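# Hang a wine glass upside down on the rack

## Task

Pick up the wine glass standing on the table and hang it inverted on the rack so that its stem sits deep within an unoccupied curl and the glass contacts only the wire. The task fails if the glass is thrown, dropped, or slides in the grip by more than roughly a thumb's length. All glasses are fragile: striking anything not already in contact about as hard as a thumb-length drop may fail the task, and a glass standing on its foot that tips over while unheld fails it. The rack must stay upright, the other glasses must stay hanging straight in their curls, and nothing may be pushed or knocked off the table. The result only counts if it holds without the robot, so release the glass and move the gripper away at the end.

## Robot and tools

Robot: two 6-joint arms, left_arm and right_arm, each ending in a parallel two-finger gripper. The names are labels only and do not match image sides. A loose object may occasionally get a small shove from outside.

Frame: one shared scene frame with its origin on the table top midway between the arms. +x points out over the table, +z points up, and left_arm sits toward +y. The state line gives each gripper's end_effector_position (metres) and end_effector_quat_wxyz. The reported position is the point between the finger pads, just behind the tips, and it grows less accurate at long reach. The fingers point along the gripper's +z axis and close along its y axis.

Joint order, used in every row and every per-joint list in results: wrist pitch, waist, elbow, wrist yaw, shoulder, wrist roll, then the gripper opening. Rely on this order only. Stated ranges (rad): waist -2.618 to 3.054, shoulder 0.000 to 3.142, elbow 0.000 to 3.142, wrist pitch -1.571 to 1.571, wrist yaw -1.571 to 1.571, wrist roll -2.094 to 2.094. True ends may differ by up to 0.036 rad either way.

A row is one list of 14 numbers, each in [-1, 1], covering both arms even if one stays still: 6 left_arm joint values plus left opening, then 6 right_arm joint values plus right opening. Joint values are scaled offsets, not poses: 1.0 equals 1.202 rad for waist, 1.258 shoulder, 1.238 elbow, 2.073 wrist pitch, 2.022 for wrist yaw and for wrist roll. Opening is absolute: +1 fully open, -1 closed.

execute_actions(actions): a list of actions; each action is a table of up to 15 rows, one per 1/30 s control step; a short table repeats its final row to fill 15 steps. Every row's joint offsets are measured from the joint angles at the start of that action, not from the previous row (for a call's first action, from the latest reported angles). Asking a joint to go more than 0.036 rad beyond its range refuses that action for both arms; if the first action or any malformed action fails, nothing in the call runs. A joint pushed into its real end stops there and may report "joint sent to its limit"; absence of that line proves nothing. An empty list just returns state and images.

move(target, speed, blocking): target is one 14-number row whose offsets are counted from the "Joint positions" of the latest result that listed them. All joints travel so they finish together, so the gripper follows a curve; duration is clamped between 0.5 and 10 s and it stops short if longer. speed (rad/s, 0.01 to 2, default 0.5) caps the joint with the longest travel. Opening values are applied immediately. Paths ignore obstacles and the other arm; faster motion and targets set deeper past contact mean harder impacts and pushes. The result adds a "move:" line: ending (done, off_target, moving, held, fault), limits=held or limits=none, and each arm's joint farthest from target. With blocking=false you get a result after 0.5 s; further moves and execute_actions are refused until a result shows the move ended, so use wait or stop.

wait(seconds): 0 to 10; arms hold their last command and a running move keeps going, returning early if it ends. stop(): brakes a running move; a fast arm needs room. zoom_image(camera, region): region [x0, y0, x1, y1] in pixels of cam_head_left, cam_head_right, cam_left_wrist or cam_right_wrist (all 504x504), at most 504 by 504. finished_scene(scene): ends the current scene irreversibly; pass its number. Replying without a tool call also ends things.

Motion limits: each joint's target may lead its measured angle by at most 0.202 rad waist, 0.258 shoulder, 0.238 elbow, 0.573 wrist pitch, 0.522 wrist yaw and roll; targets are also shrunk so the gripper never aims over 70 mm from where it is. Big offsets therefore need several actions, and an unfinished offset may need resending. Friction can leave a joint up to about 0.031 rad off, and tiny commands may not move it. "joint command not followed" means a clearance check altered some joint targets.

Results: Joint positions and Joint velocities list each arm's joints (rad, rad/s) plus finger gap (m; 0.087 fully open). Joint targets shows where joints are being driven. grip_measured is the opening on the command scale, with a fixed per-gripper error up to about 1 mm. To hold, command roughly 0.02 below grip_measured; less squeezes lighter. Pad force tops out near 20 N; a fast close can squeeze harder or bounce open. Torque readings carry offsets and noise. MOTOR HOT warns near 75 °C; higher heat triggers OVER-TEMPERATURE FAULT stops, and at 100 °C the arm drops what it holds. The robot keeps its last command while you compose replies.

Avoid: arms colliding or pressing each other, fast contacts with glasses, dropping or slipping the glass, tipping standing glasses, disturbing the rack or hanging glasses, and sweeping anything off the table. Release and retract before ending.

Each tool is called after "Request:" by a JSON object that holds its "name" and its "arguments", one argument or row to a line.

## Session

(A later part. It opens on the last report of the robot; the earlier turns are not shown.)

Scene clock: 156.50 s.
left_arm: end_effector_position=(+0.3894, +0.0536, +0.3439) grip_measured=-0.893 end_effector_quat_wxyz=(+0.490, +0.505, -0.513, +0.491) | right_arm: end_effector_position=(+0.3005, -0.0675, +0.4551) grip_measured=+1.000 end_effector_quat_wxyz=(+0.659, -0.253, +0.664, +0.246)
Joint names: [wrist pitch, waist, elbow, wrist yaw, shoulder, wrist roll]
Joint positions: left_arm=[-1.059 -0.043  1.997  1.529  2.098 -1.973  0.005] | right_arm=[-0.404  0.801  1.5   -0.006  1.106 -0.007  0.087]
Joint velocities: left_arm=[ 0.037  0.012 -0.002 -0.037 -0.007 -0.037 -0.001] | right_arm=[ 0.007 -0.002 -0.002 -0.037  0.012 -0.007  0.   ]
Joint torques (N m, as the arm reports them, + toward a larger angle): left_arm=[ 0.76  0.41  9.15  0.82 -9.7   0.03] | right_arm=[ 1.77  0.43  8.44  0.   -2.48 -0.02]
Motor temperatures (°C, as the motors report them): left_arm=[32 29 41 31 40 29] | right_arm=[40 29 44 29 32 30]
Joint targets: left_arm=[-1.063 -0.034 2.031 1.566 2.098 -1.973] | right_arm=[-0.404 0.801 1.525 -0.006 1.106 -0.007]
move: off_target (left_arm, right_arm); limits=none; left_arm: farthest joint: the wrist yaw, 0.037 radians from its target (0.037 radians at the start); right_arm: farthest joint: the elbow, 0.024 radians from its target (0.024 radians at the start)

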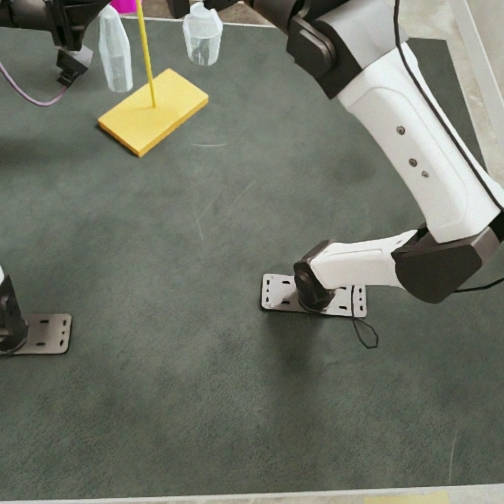

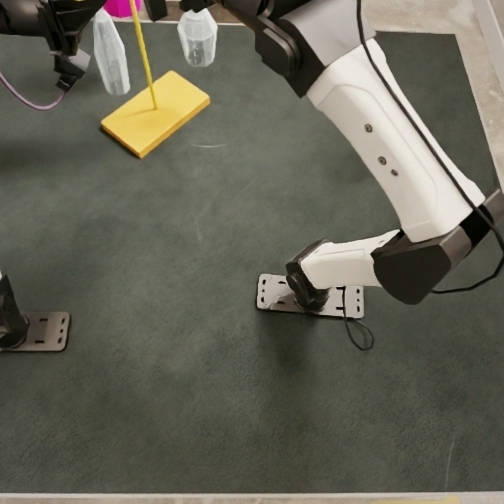

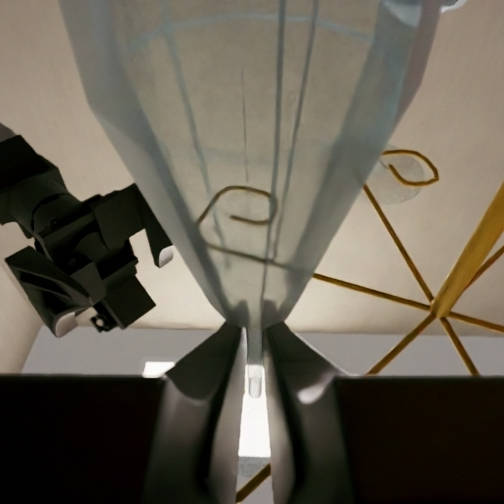

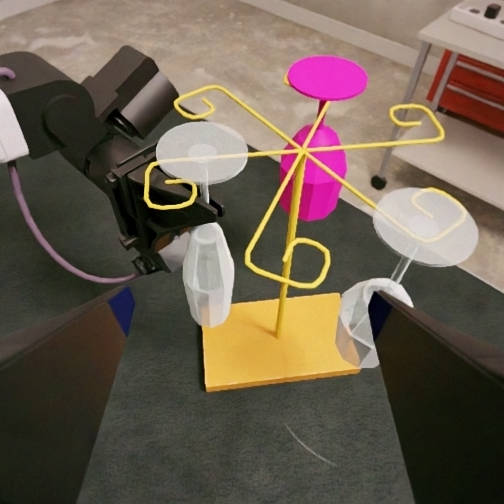

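Request:
{"name": "move", "arguments": {
  "target": [-0.021,0.04,0.085,0.018,0.025,0,-0.93, 0,0,0.02,0,0,0,1],
  "speed": 0.05
}}

Request:
{"name": "zoom_image", "arguments": {
  "camera": "cam_right_wrist",
  "region": [110,100,270,260]
}}

Request:
{"name": "zoom_image", "arguments": {
  "camera": "cam_left_wrist",
  "region": [190,320,320,480]
}}

Scene clock: 167.10 s.
left_arm: end_effector_position=(+0.4023, +0.0709, +0.3493) grip_measured=-0.893 end_effector_quat_wxyz=(+0.480, +0.515, -0.503, +0.501) | right_arm: end_effector_position=(+0.3005, -0.0675, +0.4551) grip_measured=+1.000 end_effector_quat_wxyz=(+0.659, -0.253, +0.664, +0.246)
Joint names: [wrist pitch, waist, elbow, wrist yaw, shoulder, wrist roll]
Joint positions: left_arm=[-1.098 -0.003  2.069  1.529  2.13  -1.973  0.005] | right_arm=[-0.404  0.801  1.5   -0.006  1.106 -0.007  0.087]
Joint velocities: left_arm=[-0.007 -0.002  0.017 -0.022  0.007 -0.051 -0.   ] | right_arm=[-0.051  0.007  0.007  0.037  0.007  0.037  0.   ]
Joint torques (N m, as the arm reports them, + toward a larger angle): left_arm=[ 0.78  0.35  8.99  0.82 -9.53  0.05] | right_arm=[ 1.77  0.4   8.41  0.   -2.49 -0.01]
Motor temperatures (°C, as the motors report them): left_arm=[32 29 42 31 42 29] | right_arm=[40 29 44 29 32 30]
Joint targets: left_arm=[-1.103 0.005 2.103 1.566 2.129 -1.973] | right_arm=[-0.404 0.801 1.525 -0.006 1.106 -0.007]
move: off_target (left_arm, right_arm); limits=none; left_arm: farthest joint: the wrist yaw, 0.036 radians from its target (0.036 radians at the start); right_arm: farthest joint: the elbow, 0.024 radians from its target (0.024 radians at the start)

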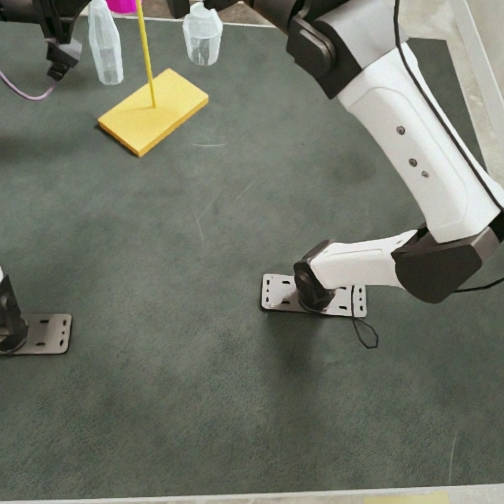

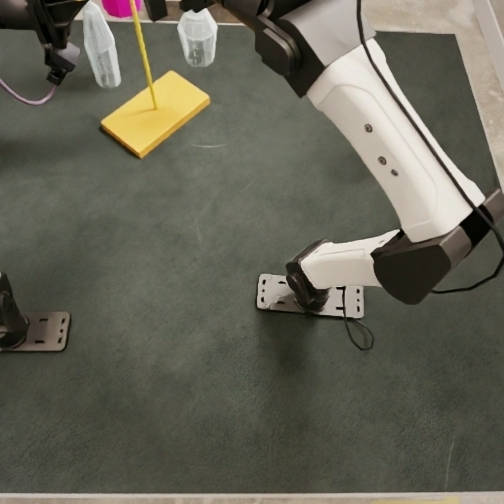

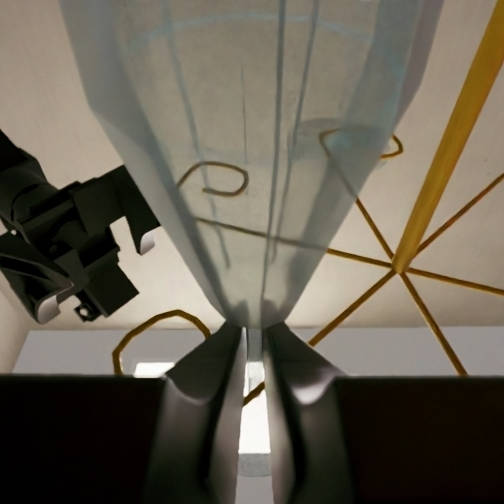

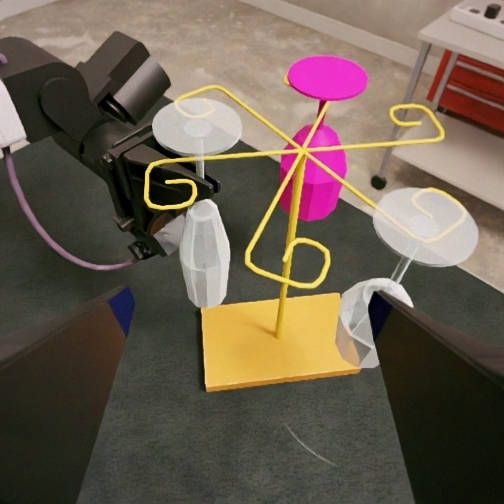

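Region (110, 100, 270, 260) of cam_right_wrist's 504x504 image, scaled by 3.150, with more detail than that image has.

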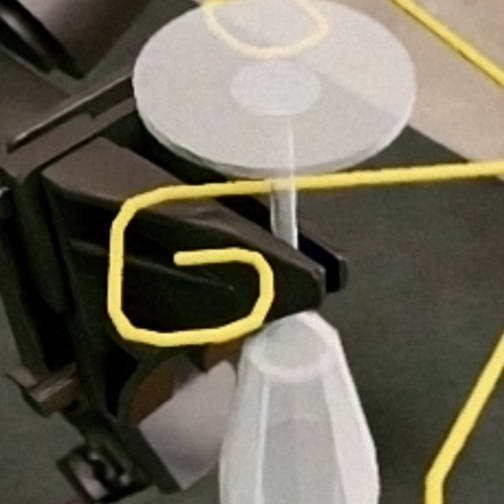

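Region (190, 320, 320, 480) of cam_left_wrist's 504x504 image, scaled by 3.150, with more detail than that image has; it fills the left 410 columns of this view, and the rest is white.

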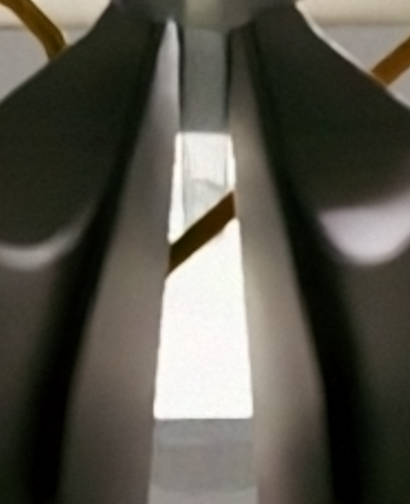

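Request:
{"name": "move", "arguments": {
  "target": [0.03,0.021,-0.107,0.018,-0.071,0,-0.93, 0,0,0.02,0,0,0,1],
  "speed": 0.05
}}

Request:
{"name": "zoom_image", "arguments": {
  "camera": "cam_right_wrist",
  "region": [110,100,270,260]
}}

Request:
{"name": "zoom_image", "arguments": {
  "camera": "cam_left_wrist",
  "region": [190,320,320,480]
}}

Scene clock: 175.30 s.
left_arm: end_effector_position=(+0.3935, +0.0776, +0.3410) grip_measured=-0.893 end_effector_quat_wxyz=(+0.481, +0.525, -0.494, +0.499) | right_arm: end_effector_position=(+0.3005, -0.0675, +0.4551) grip_measured=+1.000 end_effector_quat_wxyz=(+0.659, -0.253, +0.664, +0.246)
Joint names: [wrist pitch, waist, elbow, wrist yaw, shoulder, wrist roll]
Joint positions: left_arm=[-1.058  0.013  1.951  1.529  2.073 -1.973  0.005] | right_arm=[-0.404  0.801  1.5   -0.006  1.106 -0.007  0.087]
Joint velocities: left_arm=[ 0.037 -0.002  0.017 -0.007  0.012 -0.037 -0.   ] | right_arm=[-0.022 -0.002  0.012 -0.022 -0.007  0.007  0.   ]
Joint torques (N m, as the arm reports them, + toward a larger angle): left_arm=[  0.99   0.33   5.21   0.82 -11.49   0.02] | right_arm=[ 1.76  0.41  8.45 -0.01 -2.51 -0.03]
Motor temperatures (°C, as the motors report them): left_arm=[32 29 42 31 45 29] | right_arm=[41 29 45 29 31 30]
Joint targets: left_arm=[-1.036 0.022 1.937 1.565 2.041 -1.973] | right_arm=[-0.404 0.801 1.525 -0.006 1.106 -0.007]
move: off_target (left_arm, right_arm); limits=none; left_arm: farthest joint: the wrist yaw, 0.037 radians from its target (0.036 radians at the start); right_arm: farthest joint: the elbow, 0.024 radians from its target (0.024 radians at the start)

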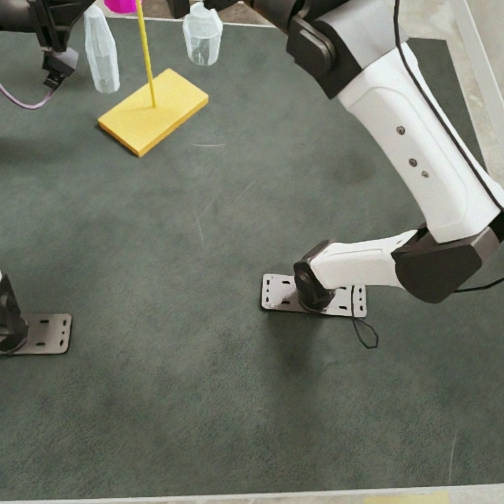

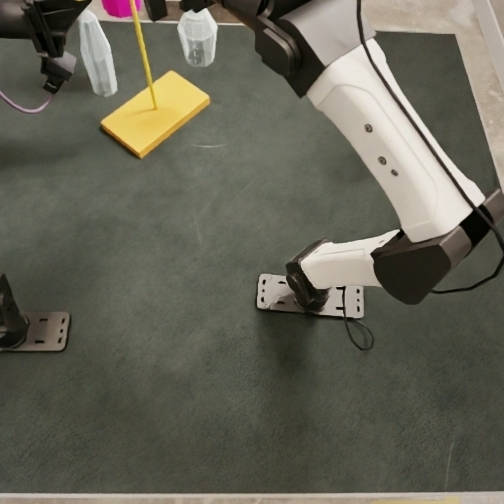

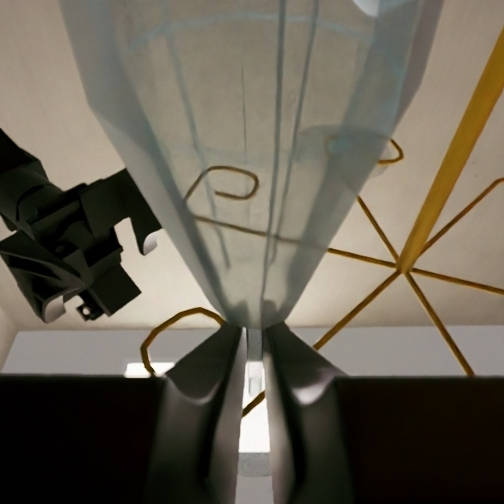

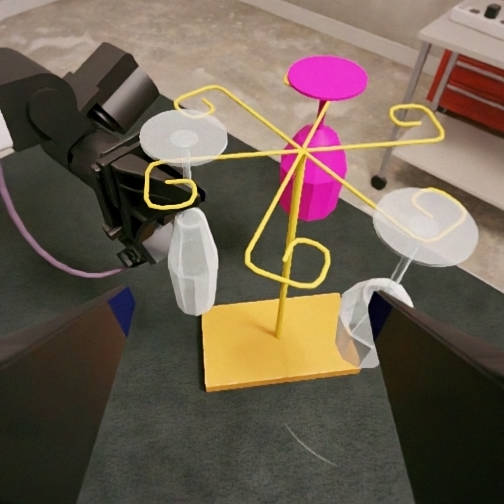

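Region (110, 100, 270, 260) of cam_right_wrist's 504x504 image, scaled by 3.150, with more detail than that image has.

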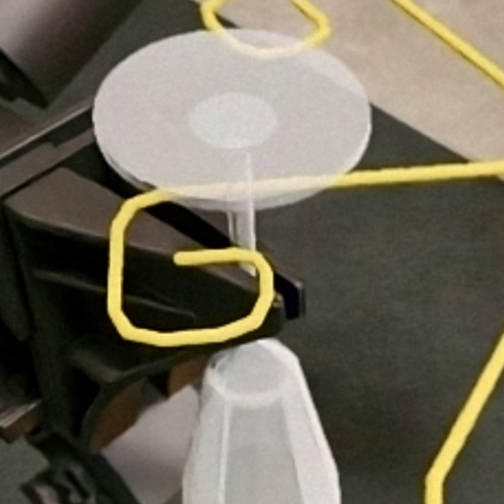

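Region (190, 320, 320, 480) of cam_left_wrist's 504x504 image, scaled by 3.150, with more detail than that image has; it fills the left 410 columns of this view, and the rest is white.

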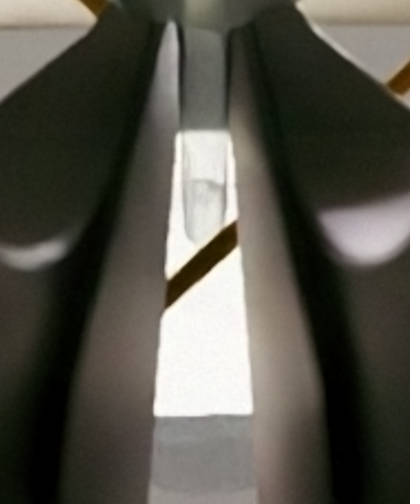

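Request:
{"name": "move", "arguments": {
  "target": [0.029,0.024,-0.087,0.018,-0.086,0,-0.93, 0,0,0.02,0,0,0,1],
  "speed": 0.05
}}

Request:
{"name": "zoom_image", "arguments": {
  "camera": "cam_right_wrist",
  "region": [90,100,250,260]
}}

Request:
{"name": "zoom_image", "arguments": {
  "camera": "cam_left_wrist",
  "region": [190,320,320,480]
}}

Scene clock: 180.53 s.
left_arm: end_effector_position=(+0.3797, +0.0854, +0.3468) grip_measured=-0.893 end_effector_quat_wxyz=(+0.470, +0.524, -0.494, +0.510) | right_arm: end_effector_position=(+0.3005, -0.0675, +0.4551) grip_measured=+1.000 end_effector_quat_wxyz=(+0.659, -0.253, +0.664, +0.246)
Joint names: [wrist pitch, waist, elbow, wrist yaw, shoulder, wrist roll]
Joint positions: left_arm=[-1.02   0.033  1.858  1.529  1.996 -1.973  0.005] | right_arm=[-0.404  0.801  1.5   -0.006  1.106 -0.007  0.087]
Joint velocities: left_arm=[-0.007 -0.002  0.012  0.022 -0.007 -0.081  0.   ] | right_arm=[-0.066 -0.012 -0.007 -0.095 -0.002 -0.051  0.   ]
Joint torques (N m, as the arm reports them, + toward a larger angle): left_arm=[  0.98   0.39   5.49   0.79 -10.75   0.05] | right_arm=[ 1.76  0.36  8.39  0.01 -2.53 -0.02]
Motor temperatures (°C, as the motors report them): left_arm=[32 29 41 31 47 29] | right_arm=[41 29 45 29 31 30]
Joint targets: left_arm=[-0.998 0.042 1.843 1.565 1.965 -1.973] | right_arm=[-0.404 0.801 1.525 -0.006 1.106 -0.007]
move: off_target (left_arm, right_arm); limits=none; left_arm: farthest joint: the wrist yaw, 0.037 radians from its target (0.036 radians at the start); right_arm: farthest joint: the elbow, 0.024 radians from its target (0.024 radians at the start)

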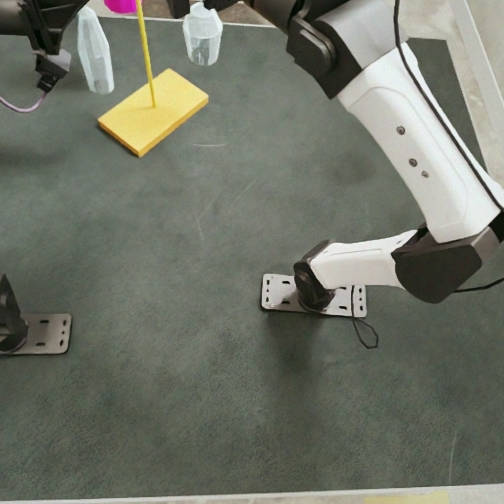

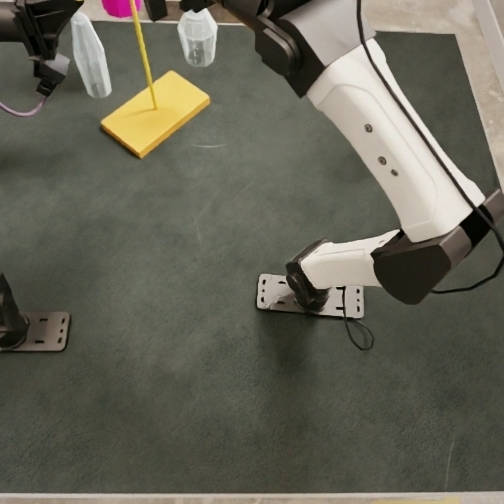

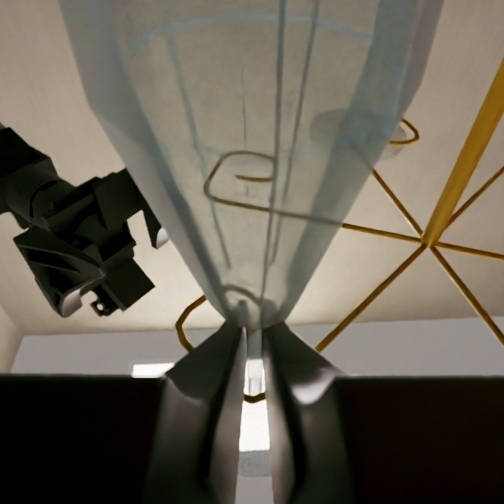

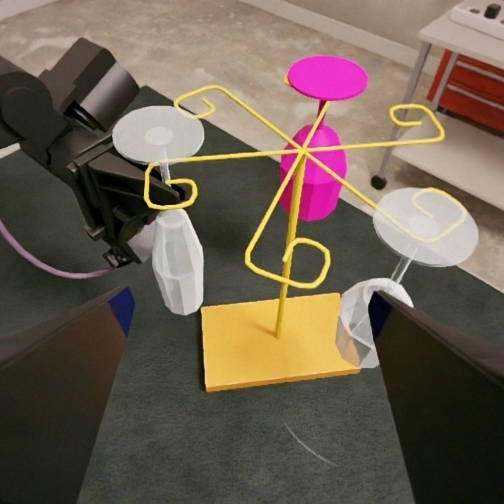

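Region (90, 100, 250, 260) of cam_right_wrist's 504x504 image, scaled by 3.150, with more detail than that image has.

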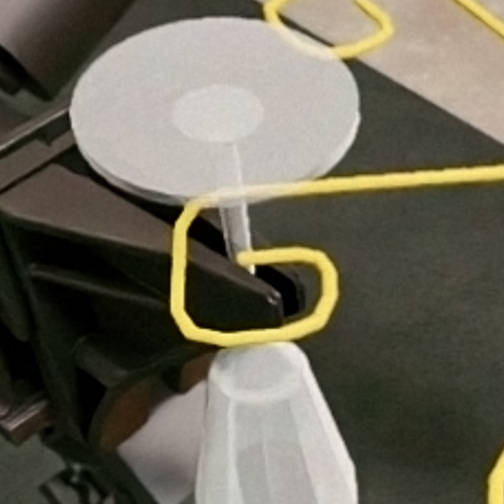

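Region (190, 320, 320, 480) of cam_left_wrist's 504x504 image, scaled by 3.150, with more detail than that image has; it fills the left 410 columns of this view, and the rest is white.

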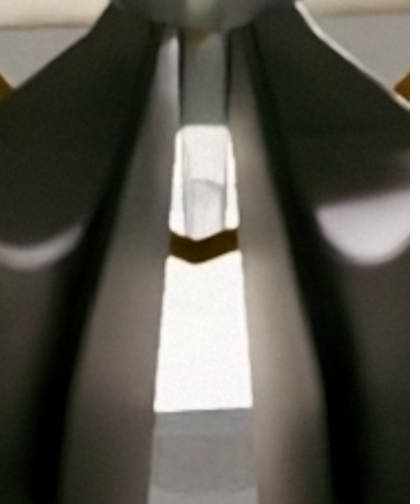

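Request:
{"name": "move", "arguments": {
  "target": [0.017,0,-0.045,0.018,-0.046,0,-0.93, 0,0,0.02,0,0,0,1],
  "speed": 0.04
}}

Request:
{"name": "zoom_image", "arguments": {
  "camera": "cam_right_wrist",
  "region": [90,100,250,260]
}}

Request:
{"name": "zoom_image", "arguments": {
  "camera": "cam_left_wrist",
  "region": [190,320,320,480]
}}

Scene clock: 186.37 s.
left_arm: end_effector_position=(+0.3735, +0.0851, +0.3458) grip_measured=-0.893 end_effector_quat_wxyz=(+0.471, +0.525, -0.494, +0.509) | right_arm: end_effector_position=(+0.3005, -0.0675, +0.4551) grip_measured=+1.000 end_effector_quat_wxyz=(+0.659, -0.253, +0.664, +0.246)
Joint names: [wrist pitch, waist, elbow, wrist yaw, shoulder, wrist roll]
Joint positions: left_arm=[-1.008  0.033  1.816  1.529  1.969 -1.973  0.005] | right_arm=[-0.404  0.801  1.5   -0.006  1.106 -0.007  0.087]
Joint velocities: left_arm=[ 0.022 -0.022  0.022 -0.066  0.002 -0.037 -0.   ] | right_arm=[-0.037 -0.017 -0.002 -0.022  0.027  0.037  0.   ]
Joint torques (N m, as the arm reports them, + toward a larger angle): left_arm=[  0.96  -0.69   5.46   0.81 -10.7    0.04] | right_arm=[ 1.76  0.39  8.45  0.   -2.55 -0.03]
Motor temperatures (°C, as the motors report them): left_arm=[32 29 40 31 49 29] | right_arm=[42 29 45 29 31 30]
Joint targets: left_arm=[-0.985 0.033 1.802 1.565 1.938 -1.973] | right_arm=[-0.404 0.801 1.525 -0.006 1.106 -0.007]
move: off_target (left_arm, right_arm); limits=none; left_arm: farthest joint: the wrist yaw, 0.037 radians from its target (0.036 radians at the start); right_arm: farthest joint: the elbow, 0.024 radians from its target (0.024 radians at the start)

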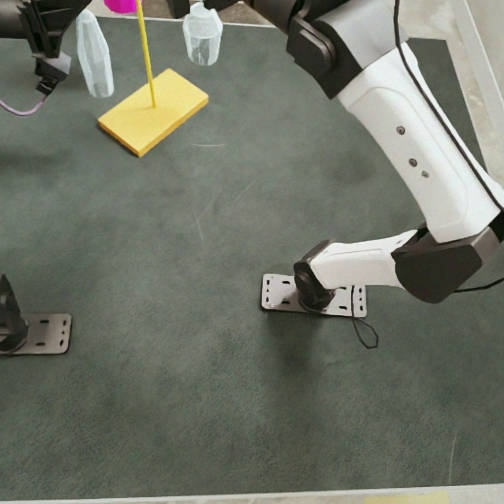

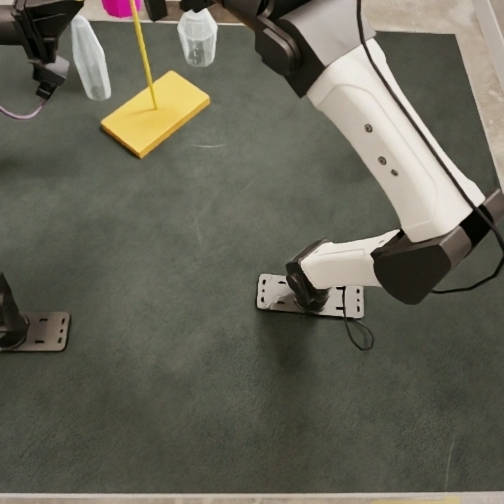

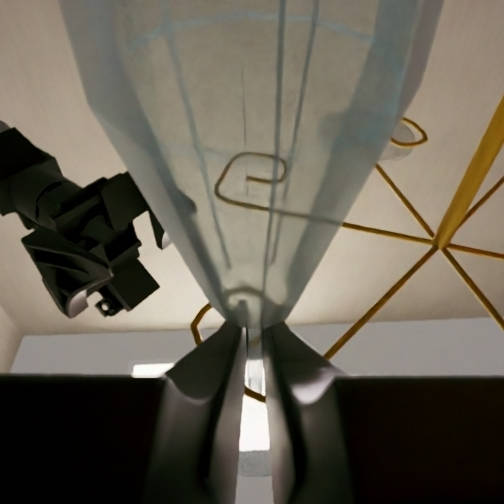

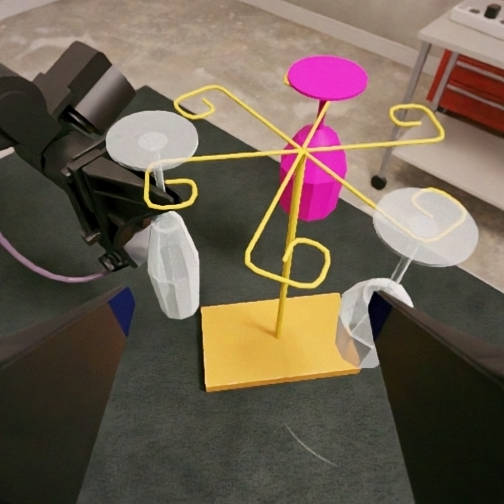

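Region (90, 100, 250, 260) of cam_right_wrist's 504x504 image, scaled by 3.150, with more detail than that image has.

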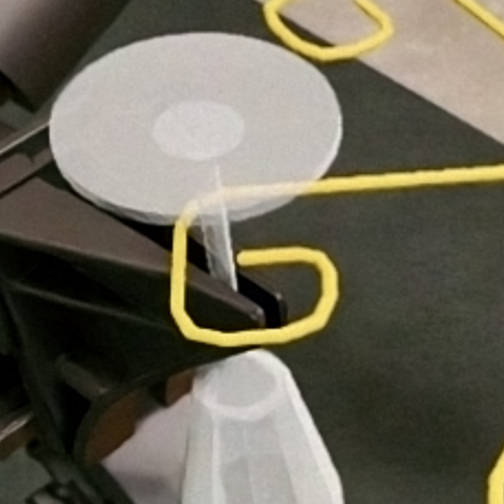

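Region (190, 320, 320, 480) of cam_left_wrist's 504x504 image, scaled by 3.150, with more detail than that image has; it fills the left 410 columns of this view, and the rest is white.

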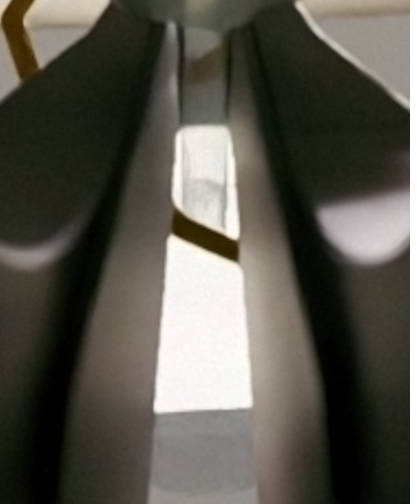

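Request:
{"name": "move", "arguments": {
  "target": [0.012,-0.032,-0.026,0.018,-0.034,0,-0.93, 0,0,0.02,0,0,0,1],
  "speed": 0.03
}}

Request:
{"name": "zoom_image", "arguments": {
  "camera": "cam_right_wrist",
  "region": [90,100,250,260]
}}

Request:
{"name": "zoom_image", "arguments": {
  "camera": "cam_left_wrist",
  "region": [190,320,320,480]
}}

Scene clock: 190.10 s.
left_arm: end_effector_position=(+0.3655, +0.0723, +0.3456) grip_measured=-0.893 end_effector_quat_wxyz=(+0.480, +0.518, -0.501, +0.501) | right_arm: end_effector_position=(+0.3005, -0.0675, +0.4551) grip_measured=+1.000 end_effector_quat_wxyz=(+0.659, -0.253, +0.664, +0.246)
Joint names: [wrist pitch, waist, elbow, wrist yaw, shoulder, wrist roll]
Joint positions: left_arm=[-1.005  0.002  1.798  1.529  1.957 -1.973  0.005] | right_arm=[-0.404  0.801  1.5   -0.006  1.106 -0.007  0.087]
Joint velocities: left_arm=[-0.007  0.002  0.002  0.066 -0.007 -0.007 -0.001] | right_arm=[-0.066  0.002 -0.002  0.007 -0.012 -0.007  0.   ]
Joint torques (N m, as the arm reports them, + toward a larger angle): left_arm=[  1.02  -0.84   5.39   0.83 -10.59   0.03] | right_arm=[ 1.75  0.36  8.42  0.01 -2.47 -0.02]
Motor temperatures (°C, as the motors report them): left_arm=[32 29 40 31 49 29] | right_arm=[42 29 45 29 31 30]
Joint targets: left_arm=[-0.983 -0.006 1.784 1.565 1.927 -1.973] | right_arm=[-0.404 0.801 1.525 -0.006 1.106 -0.007]
move: off_target (left_arm, right_arm); limits=none; left_arm: farthest joint: the wrist yaw, 0.036 radians from its target (0.036 radians at the start); right_arm: farthest joint: the elbow, 0.024 radians from its target (0.024 radians at the start)

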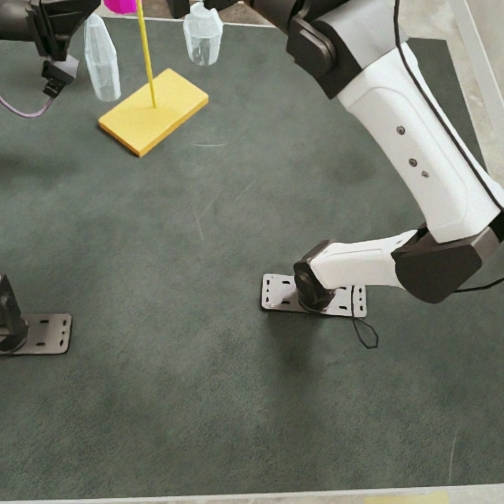

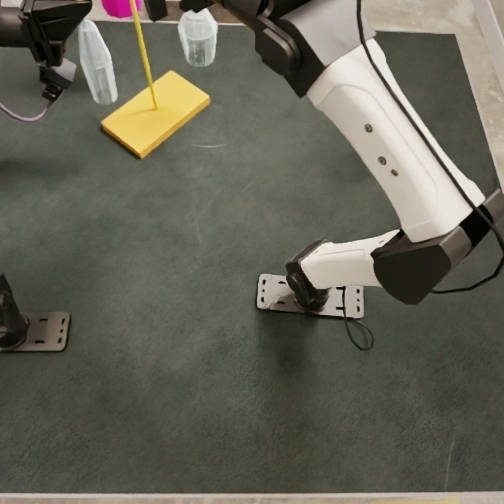

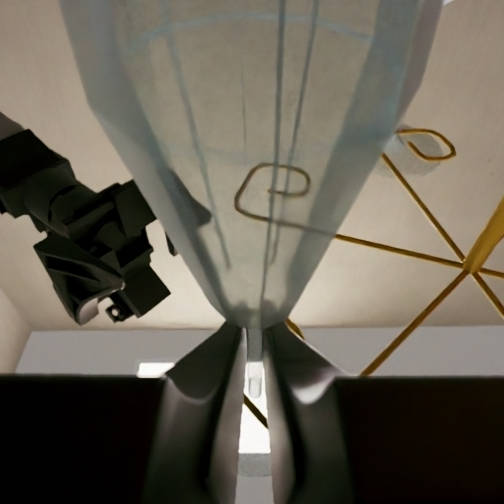

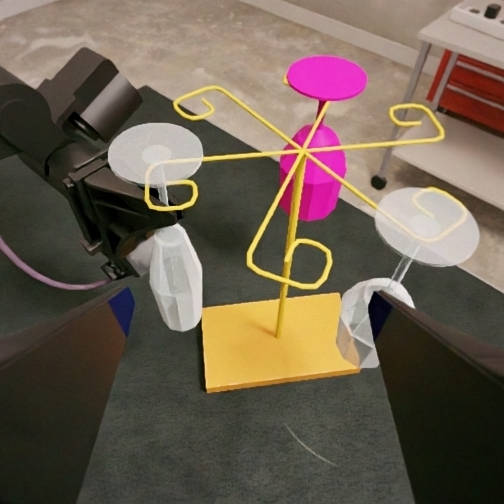

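Region (90, 100, 250, 260) of cam_right_wrist's 504x504 image, scaled by 3.150, with more detail than that image has.

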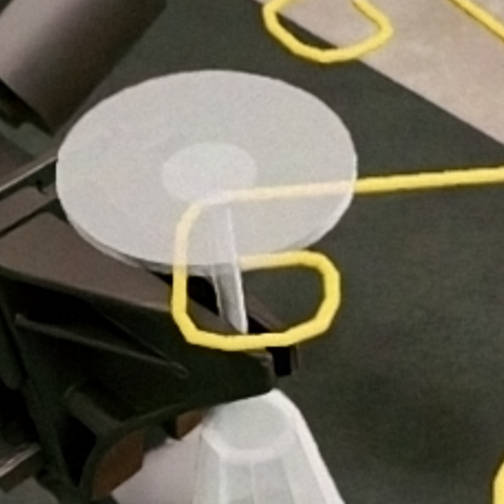

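Region (190, 320, 320, 480) of cam_left_wrist's 504x504 image, scaled by 3.150, with more detail than that image has; it fills the left 410 columns of this view, and the rest is white.

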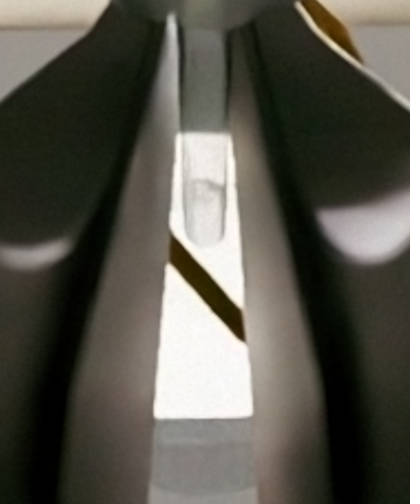

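Request:
{"name": "move", "arguments": {
  "target": [-0.008,-0.025,0.056,0.018,0.019,0,-0.93, 0,0,0.02,0,0,0,1],
  "speed": 0.03
}}

Request:
{"name": "zoom_image", "arguments": {
  "camera": "cam_right_wrist",
  "region": [90,100,250,260]
}}

Request:
{"name": "zoom_image", "arguments": {
  "camera": "cam_left_wrist",
  "region": [170,300,340,480]
}}

Scene clock: 195.07 s.
left_arm: end_effector_position=(+0.3655, +0.0638, +0.3492) grip_measured=-0.893 end_effector_quat_wxyz=(+0.483, +0.511, -0.508, +0.498) | right_arm: end_effector_position=(+0.3005, -0.0675, +0.4551) grip_measured=+1.000 end_effector_quat_wxyz=(+0.659, -0.253, +0.664, +0.246)
Joint names: [wrist pitch, waist, elbow, wrist yaw, shoulder, wrist roll]
Joint positions: left_arm=[-1.018 -0.019  1.834  1.529  1.973 -1.973  0.005] | right_arm=[-0.404  0.801  1.5   -0.006  1.106 -0.007  0.087]
Joint velocities: left_arm=[-0.081  0.002  0.002  0.081 -0.007  0.081 -0.001] | right_arm=[-0.007  0.022  0.017  0.007 -0.007 -0.051  0.   ]
Joint torques (N m, as the arm reports them, + toward a larger angle): left_arm=[ 0.78 -1.25  9.41  0.78 -8.13  0.03] | right_arm=[ 1.77  0.39  8.44 -0.01 -2.52 -0.03]
Motor temperatures (°C, as the motors report them): left_arm=[32 29 40 31 50 29] | right_arm=[42 29 45 29 31 30]
Joint targets: left_arm=[-1.022 -0.028 1.868 1.565 1.981 -1.973] | right_arm=[-0.404 0.801 1.525 -0.006 1.106 -0.007]
move: off_target (left_arm, right_arm); limits=none; left_arm: farthest joint: the wrist yaw, 0.037 radians from its target (0.036 radians at the start); right_arm: farthest joint: the elbow, 0.024 radians from its target (0.024 radians at the start)

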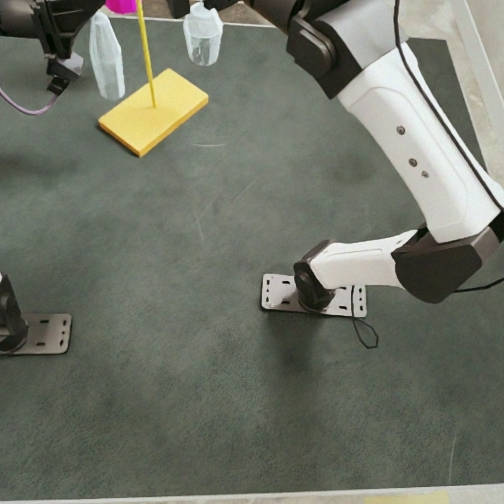

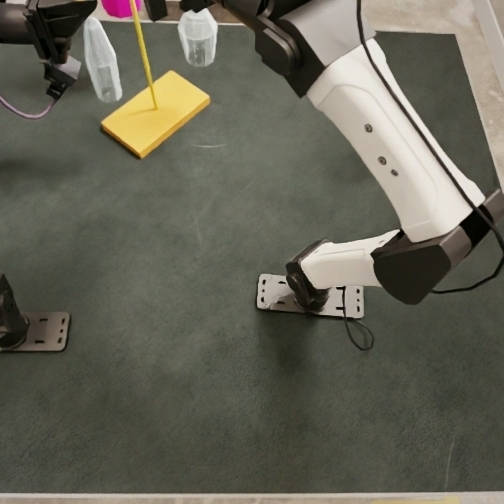

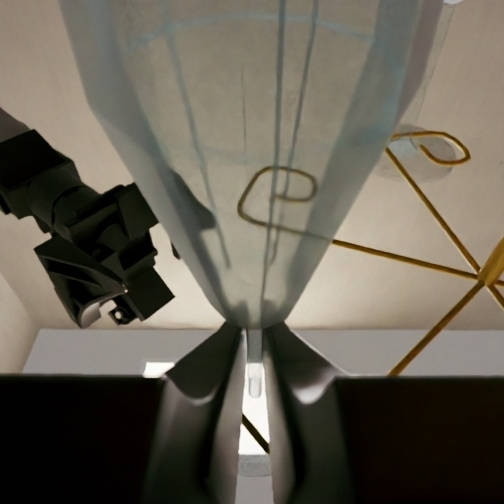

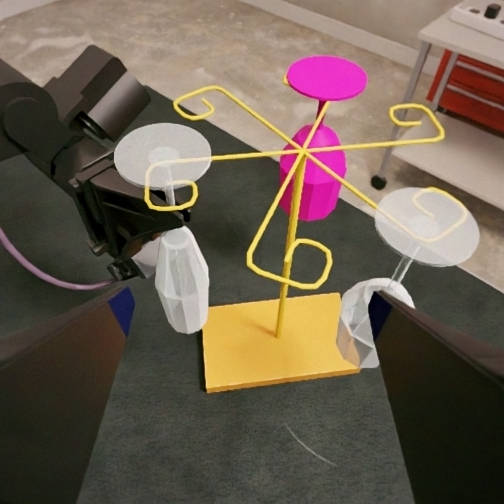

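Region (90, 100, 250, 260) of cam_right_wrist's 504x504 image, scaled by 3.150, with more detail than that image has.

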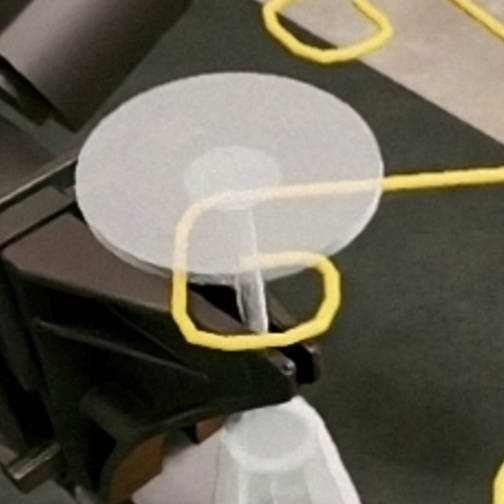

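Region (170, 300, 340, 480) of cam_left_wrist's 504x504 image, scaled by 2.800, with more detail than that image has.

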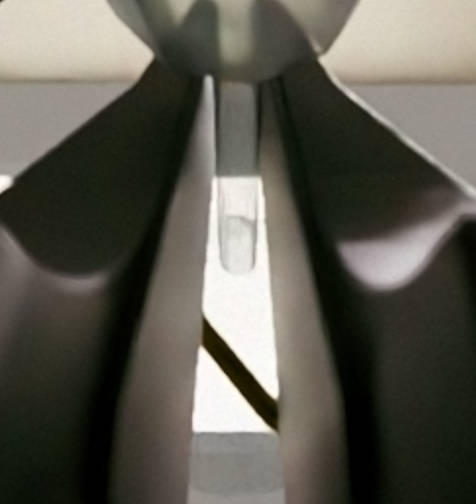

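Request:
{"name": "move", "arguments": {
  "target": [0.035,-0.022,-0.058,0.018,0,0,-0.93, 0,0,0.02,0,0,0,1],
  "speed": 0.03
}}

Request:
{"name": "zoom_image", "arguments": {
  "camera": "cam_right_wrist",
  "region": [90,100,250,260]
}}

Request:
{"name": "zoom_image", "arguments": {
  "camera": "cam_left_wrist",
  "region": [170,300,340,480]
}}

Scene clock: 200.50 s.
left_arm: end_effector_position=(+0.3632, +0.0567, +0.3344) grip_measured=-0.893 end_effector_quat_wxyz=(+0.489, +0.508, -0.511, +0.491) | right_arm: end_effector_position=(+0.3005, -0.0675, +0.4551) grip_measured=+1.000 end_effector_quat_wxyz=(+0.659, -0.253, +0.664, +0.246)
Joint names: [wrist pitch, waist, elbow, wrist yaw, shoulder, wrist roll]
Joint positions: left_arm=[-0.968 -0.037  1.776  1.529  1.973 -1.973  0.005] | right_arm=[-0.404  0.801  1.5   -0.006  1.106 -0.007  0.087]
Joint velocities: left_arm=[-0.066 -0.002 -0.007 -0.037  0.002 -0.007 -0.001] | right_arm=[-0.007 -0.007  0.002 -0.037 -0.002  0.007  0.   ]
Joint torques (N m, as the arm reports them, + toward a larger angle): left_arm=[ 0.96 -1.15  5.44  0.81 -8.54  0.05] | right_arm=[ 1.76  0.38  8.39  0.01 -2.46 -0.02]
Motor temperatures (°C, as the motors report them): left_arm=[32 29 40 31 50 29] | right_arm=[43 29 46 29 31 30]
Joint targets: left_arm=[-0.945 -0.046 1.763 1.565 1.973 -1.973] | right_arm=[-0.404 0.801 1.525 -0.006 1.106 -0.007]
move: off_target (left_arm, right_arm); limits=none; left_arm: farthest joint: the wrist yaw, 0.037 radians from its target (0.036 radians at the start); right_arm: farthest joint: the elbow, 0.024 radians from its target (0.024 radians at the start)

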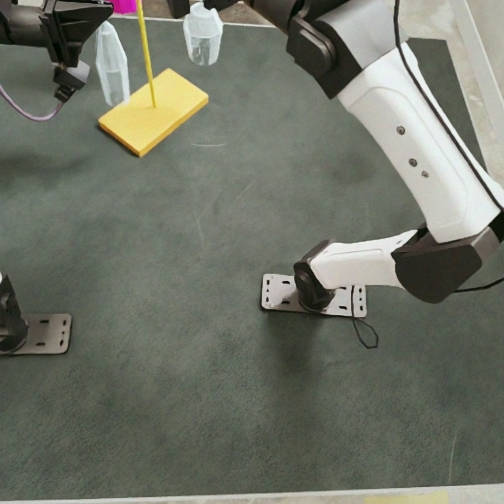

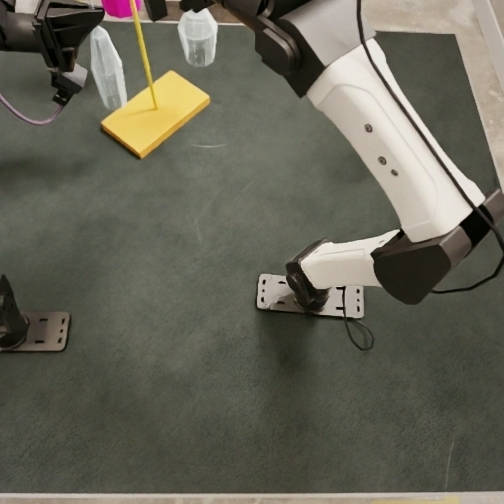

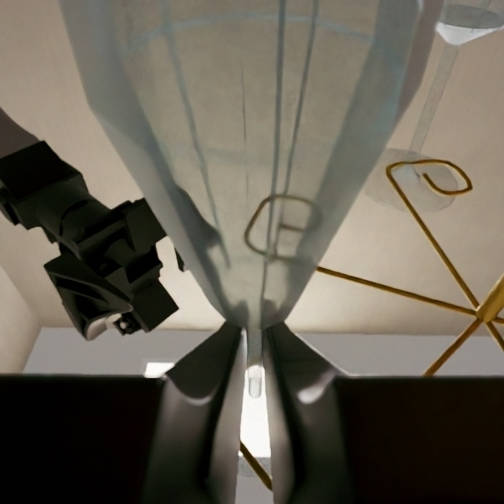

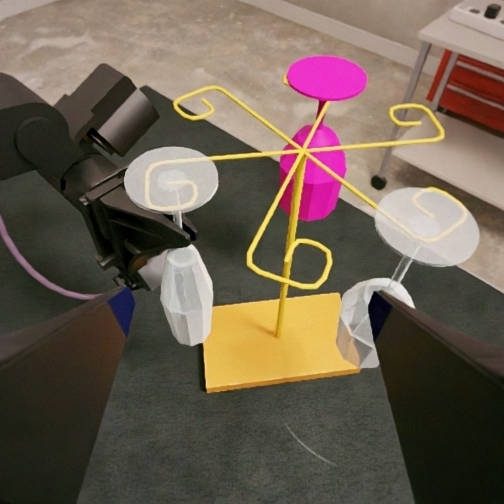

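Region (90, 100, 250, 260) of cam_right_wrist's 504x504 image, scaled by 3.150, with more detail than that image has.

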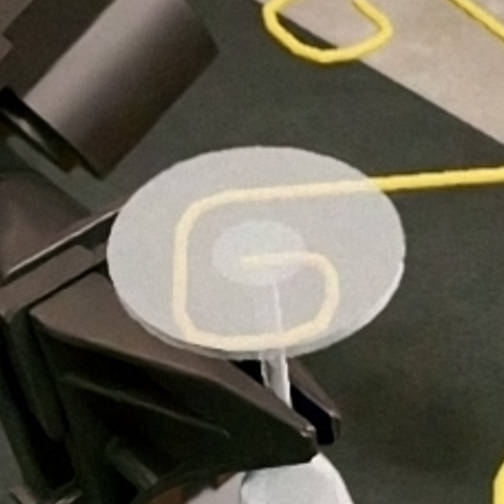

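Region (170, 300, 340, 480) of cam_left_wrist's 504x504 image, scaled by 2.800, with more detail than that image has.

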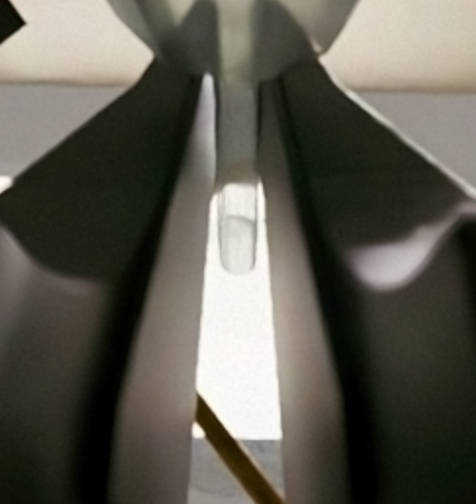

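Request:
{"name": "move", "arguments": {
  "target": [0.018,0,-0.026,0.018,0,0,-0.93, 0,0,0.02,0,0,0,1],
  "speed": 0.03
}}

Request:
{"name": "zoom_image", "arguments": {
  "camera": "cam_right_wrist",
  "region": [90,130,250,290]
}}

Scene clock: 204.47 s.
left_arm: end_effector_position=(+0.3633, +0.0567, +0.3296) grip_measured=-0.893 end_effector_quat_wxyz=(+0.490, +0.509, -0.510, +0.491) | right_arm: end_effector_position=(+0.3005, -0.0675, +0.4551) grip_measured=+1.000 end_effector_quat_wxyz=(+0.659, -0.253, +0.664, +0.246)
Joint names: [wrist pitch, waist, elbow, wrist yaw, shoulder, wrist roll]
Joint positions: left_arm=[-0.952 -0.037  1.758  1.528  1.973 -1.973  0.005] | right_arm=[-0.404  0.801  1.5   -0.006  1.106 -0.007  0.087]
Joint velocities: left_arm=[ 0.066 -0.017 -0.007  0.066 -0.027 -0.007  0.001] | right_arm=[ 0.037  0.022 -0.027 -0.037 -0.022  0.007  0.   ]
Joint torques (N m, as the arm reports them, + toward a larger angle): left_arm=[ 1.   -0.37  5.42  0.82 -8.76  0.  ] | right_arm=[ 1.77  0.36  8.46  0.   -2.5  -0.01]
Motor temperatures (°C, as the motors report them): left_arm=[32 29 39 31 50 29] | right_arm=[43 29 46 29 31 30]
Joint targets: left_arm=[-0.930 -0.037 1.744 1.565 1.973 -1.973] | right_arm=[-0.404 0.801 1.525 -0.006 1.106 -0.007]
move: off_target (left_arm, right_arm); limits=none; left_arm: farthest joint: the wrist yaw, 0.037 radians from its target (0.036 radians at the start); right_arm: farthest joint: the elbow, 0.024 radians from its target (0.024 radians at the start)

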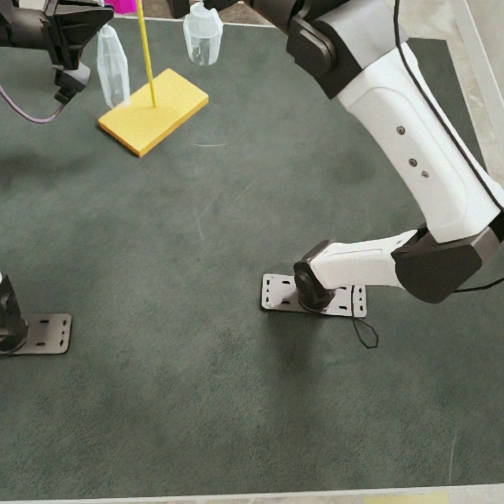

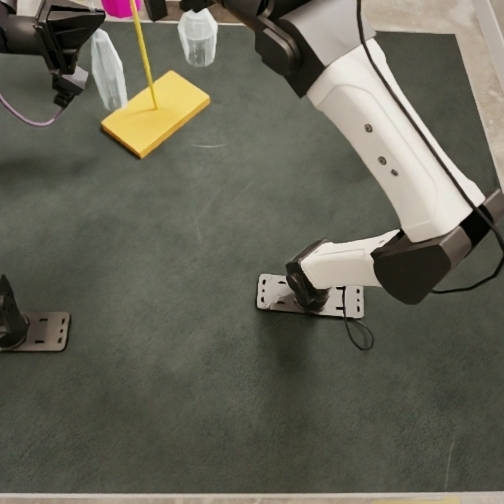

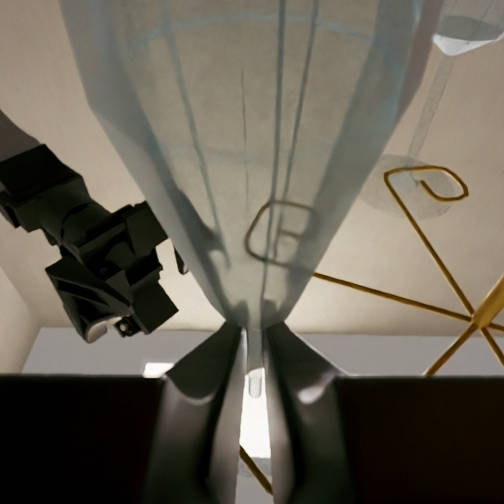

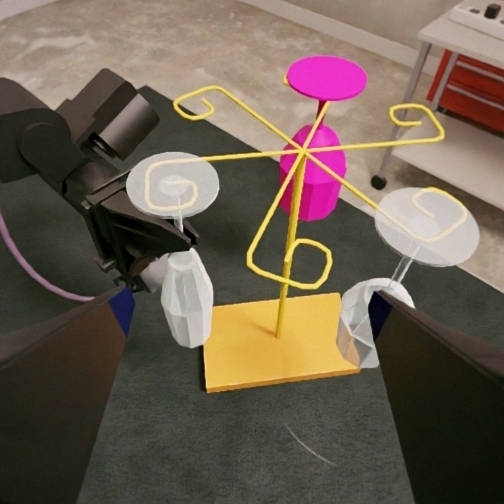

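Region (90, 130, 250, 290) of cam_right_wrist's 504x504 image, scaled by 3.150, with more detail than that image has.

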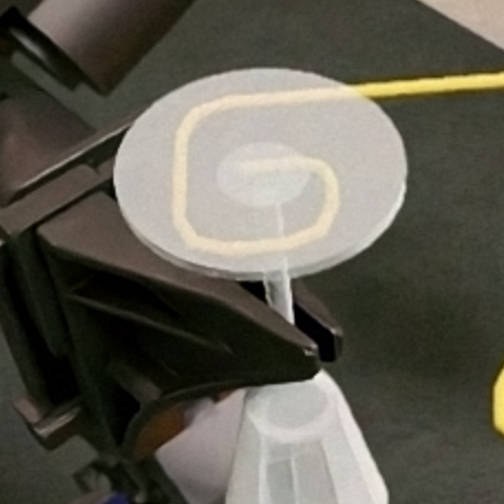

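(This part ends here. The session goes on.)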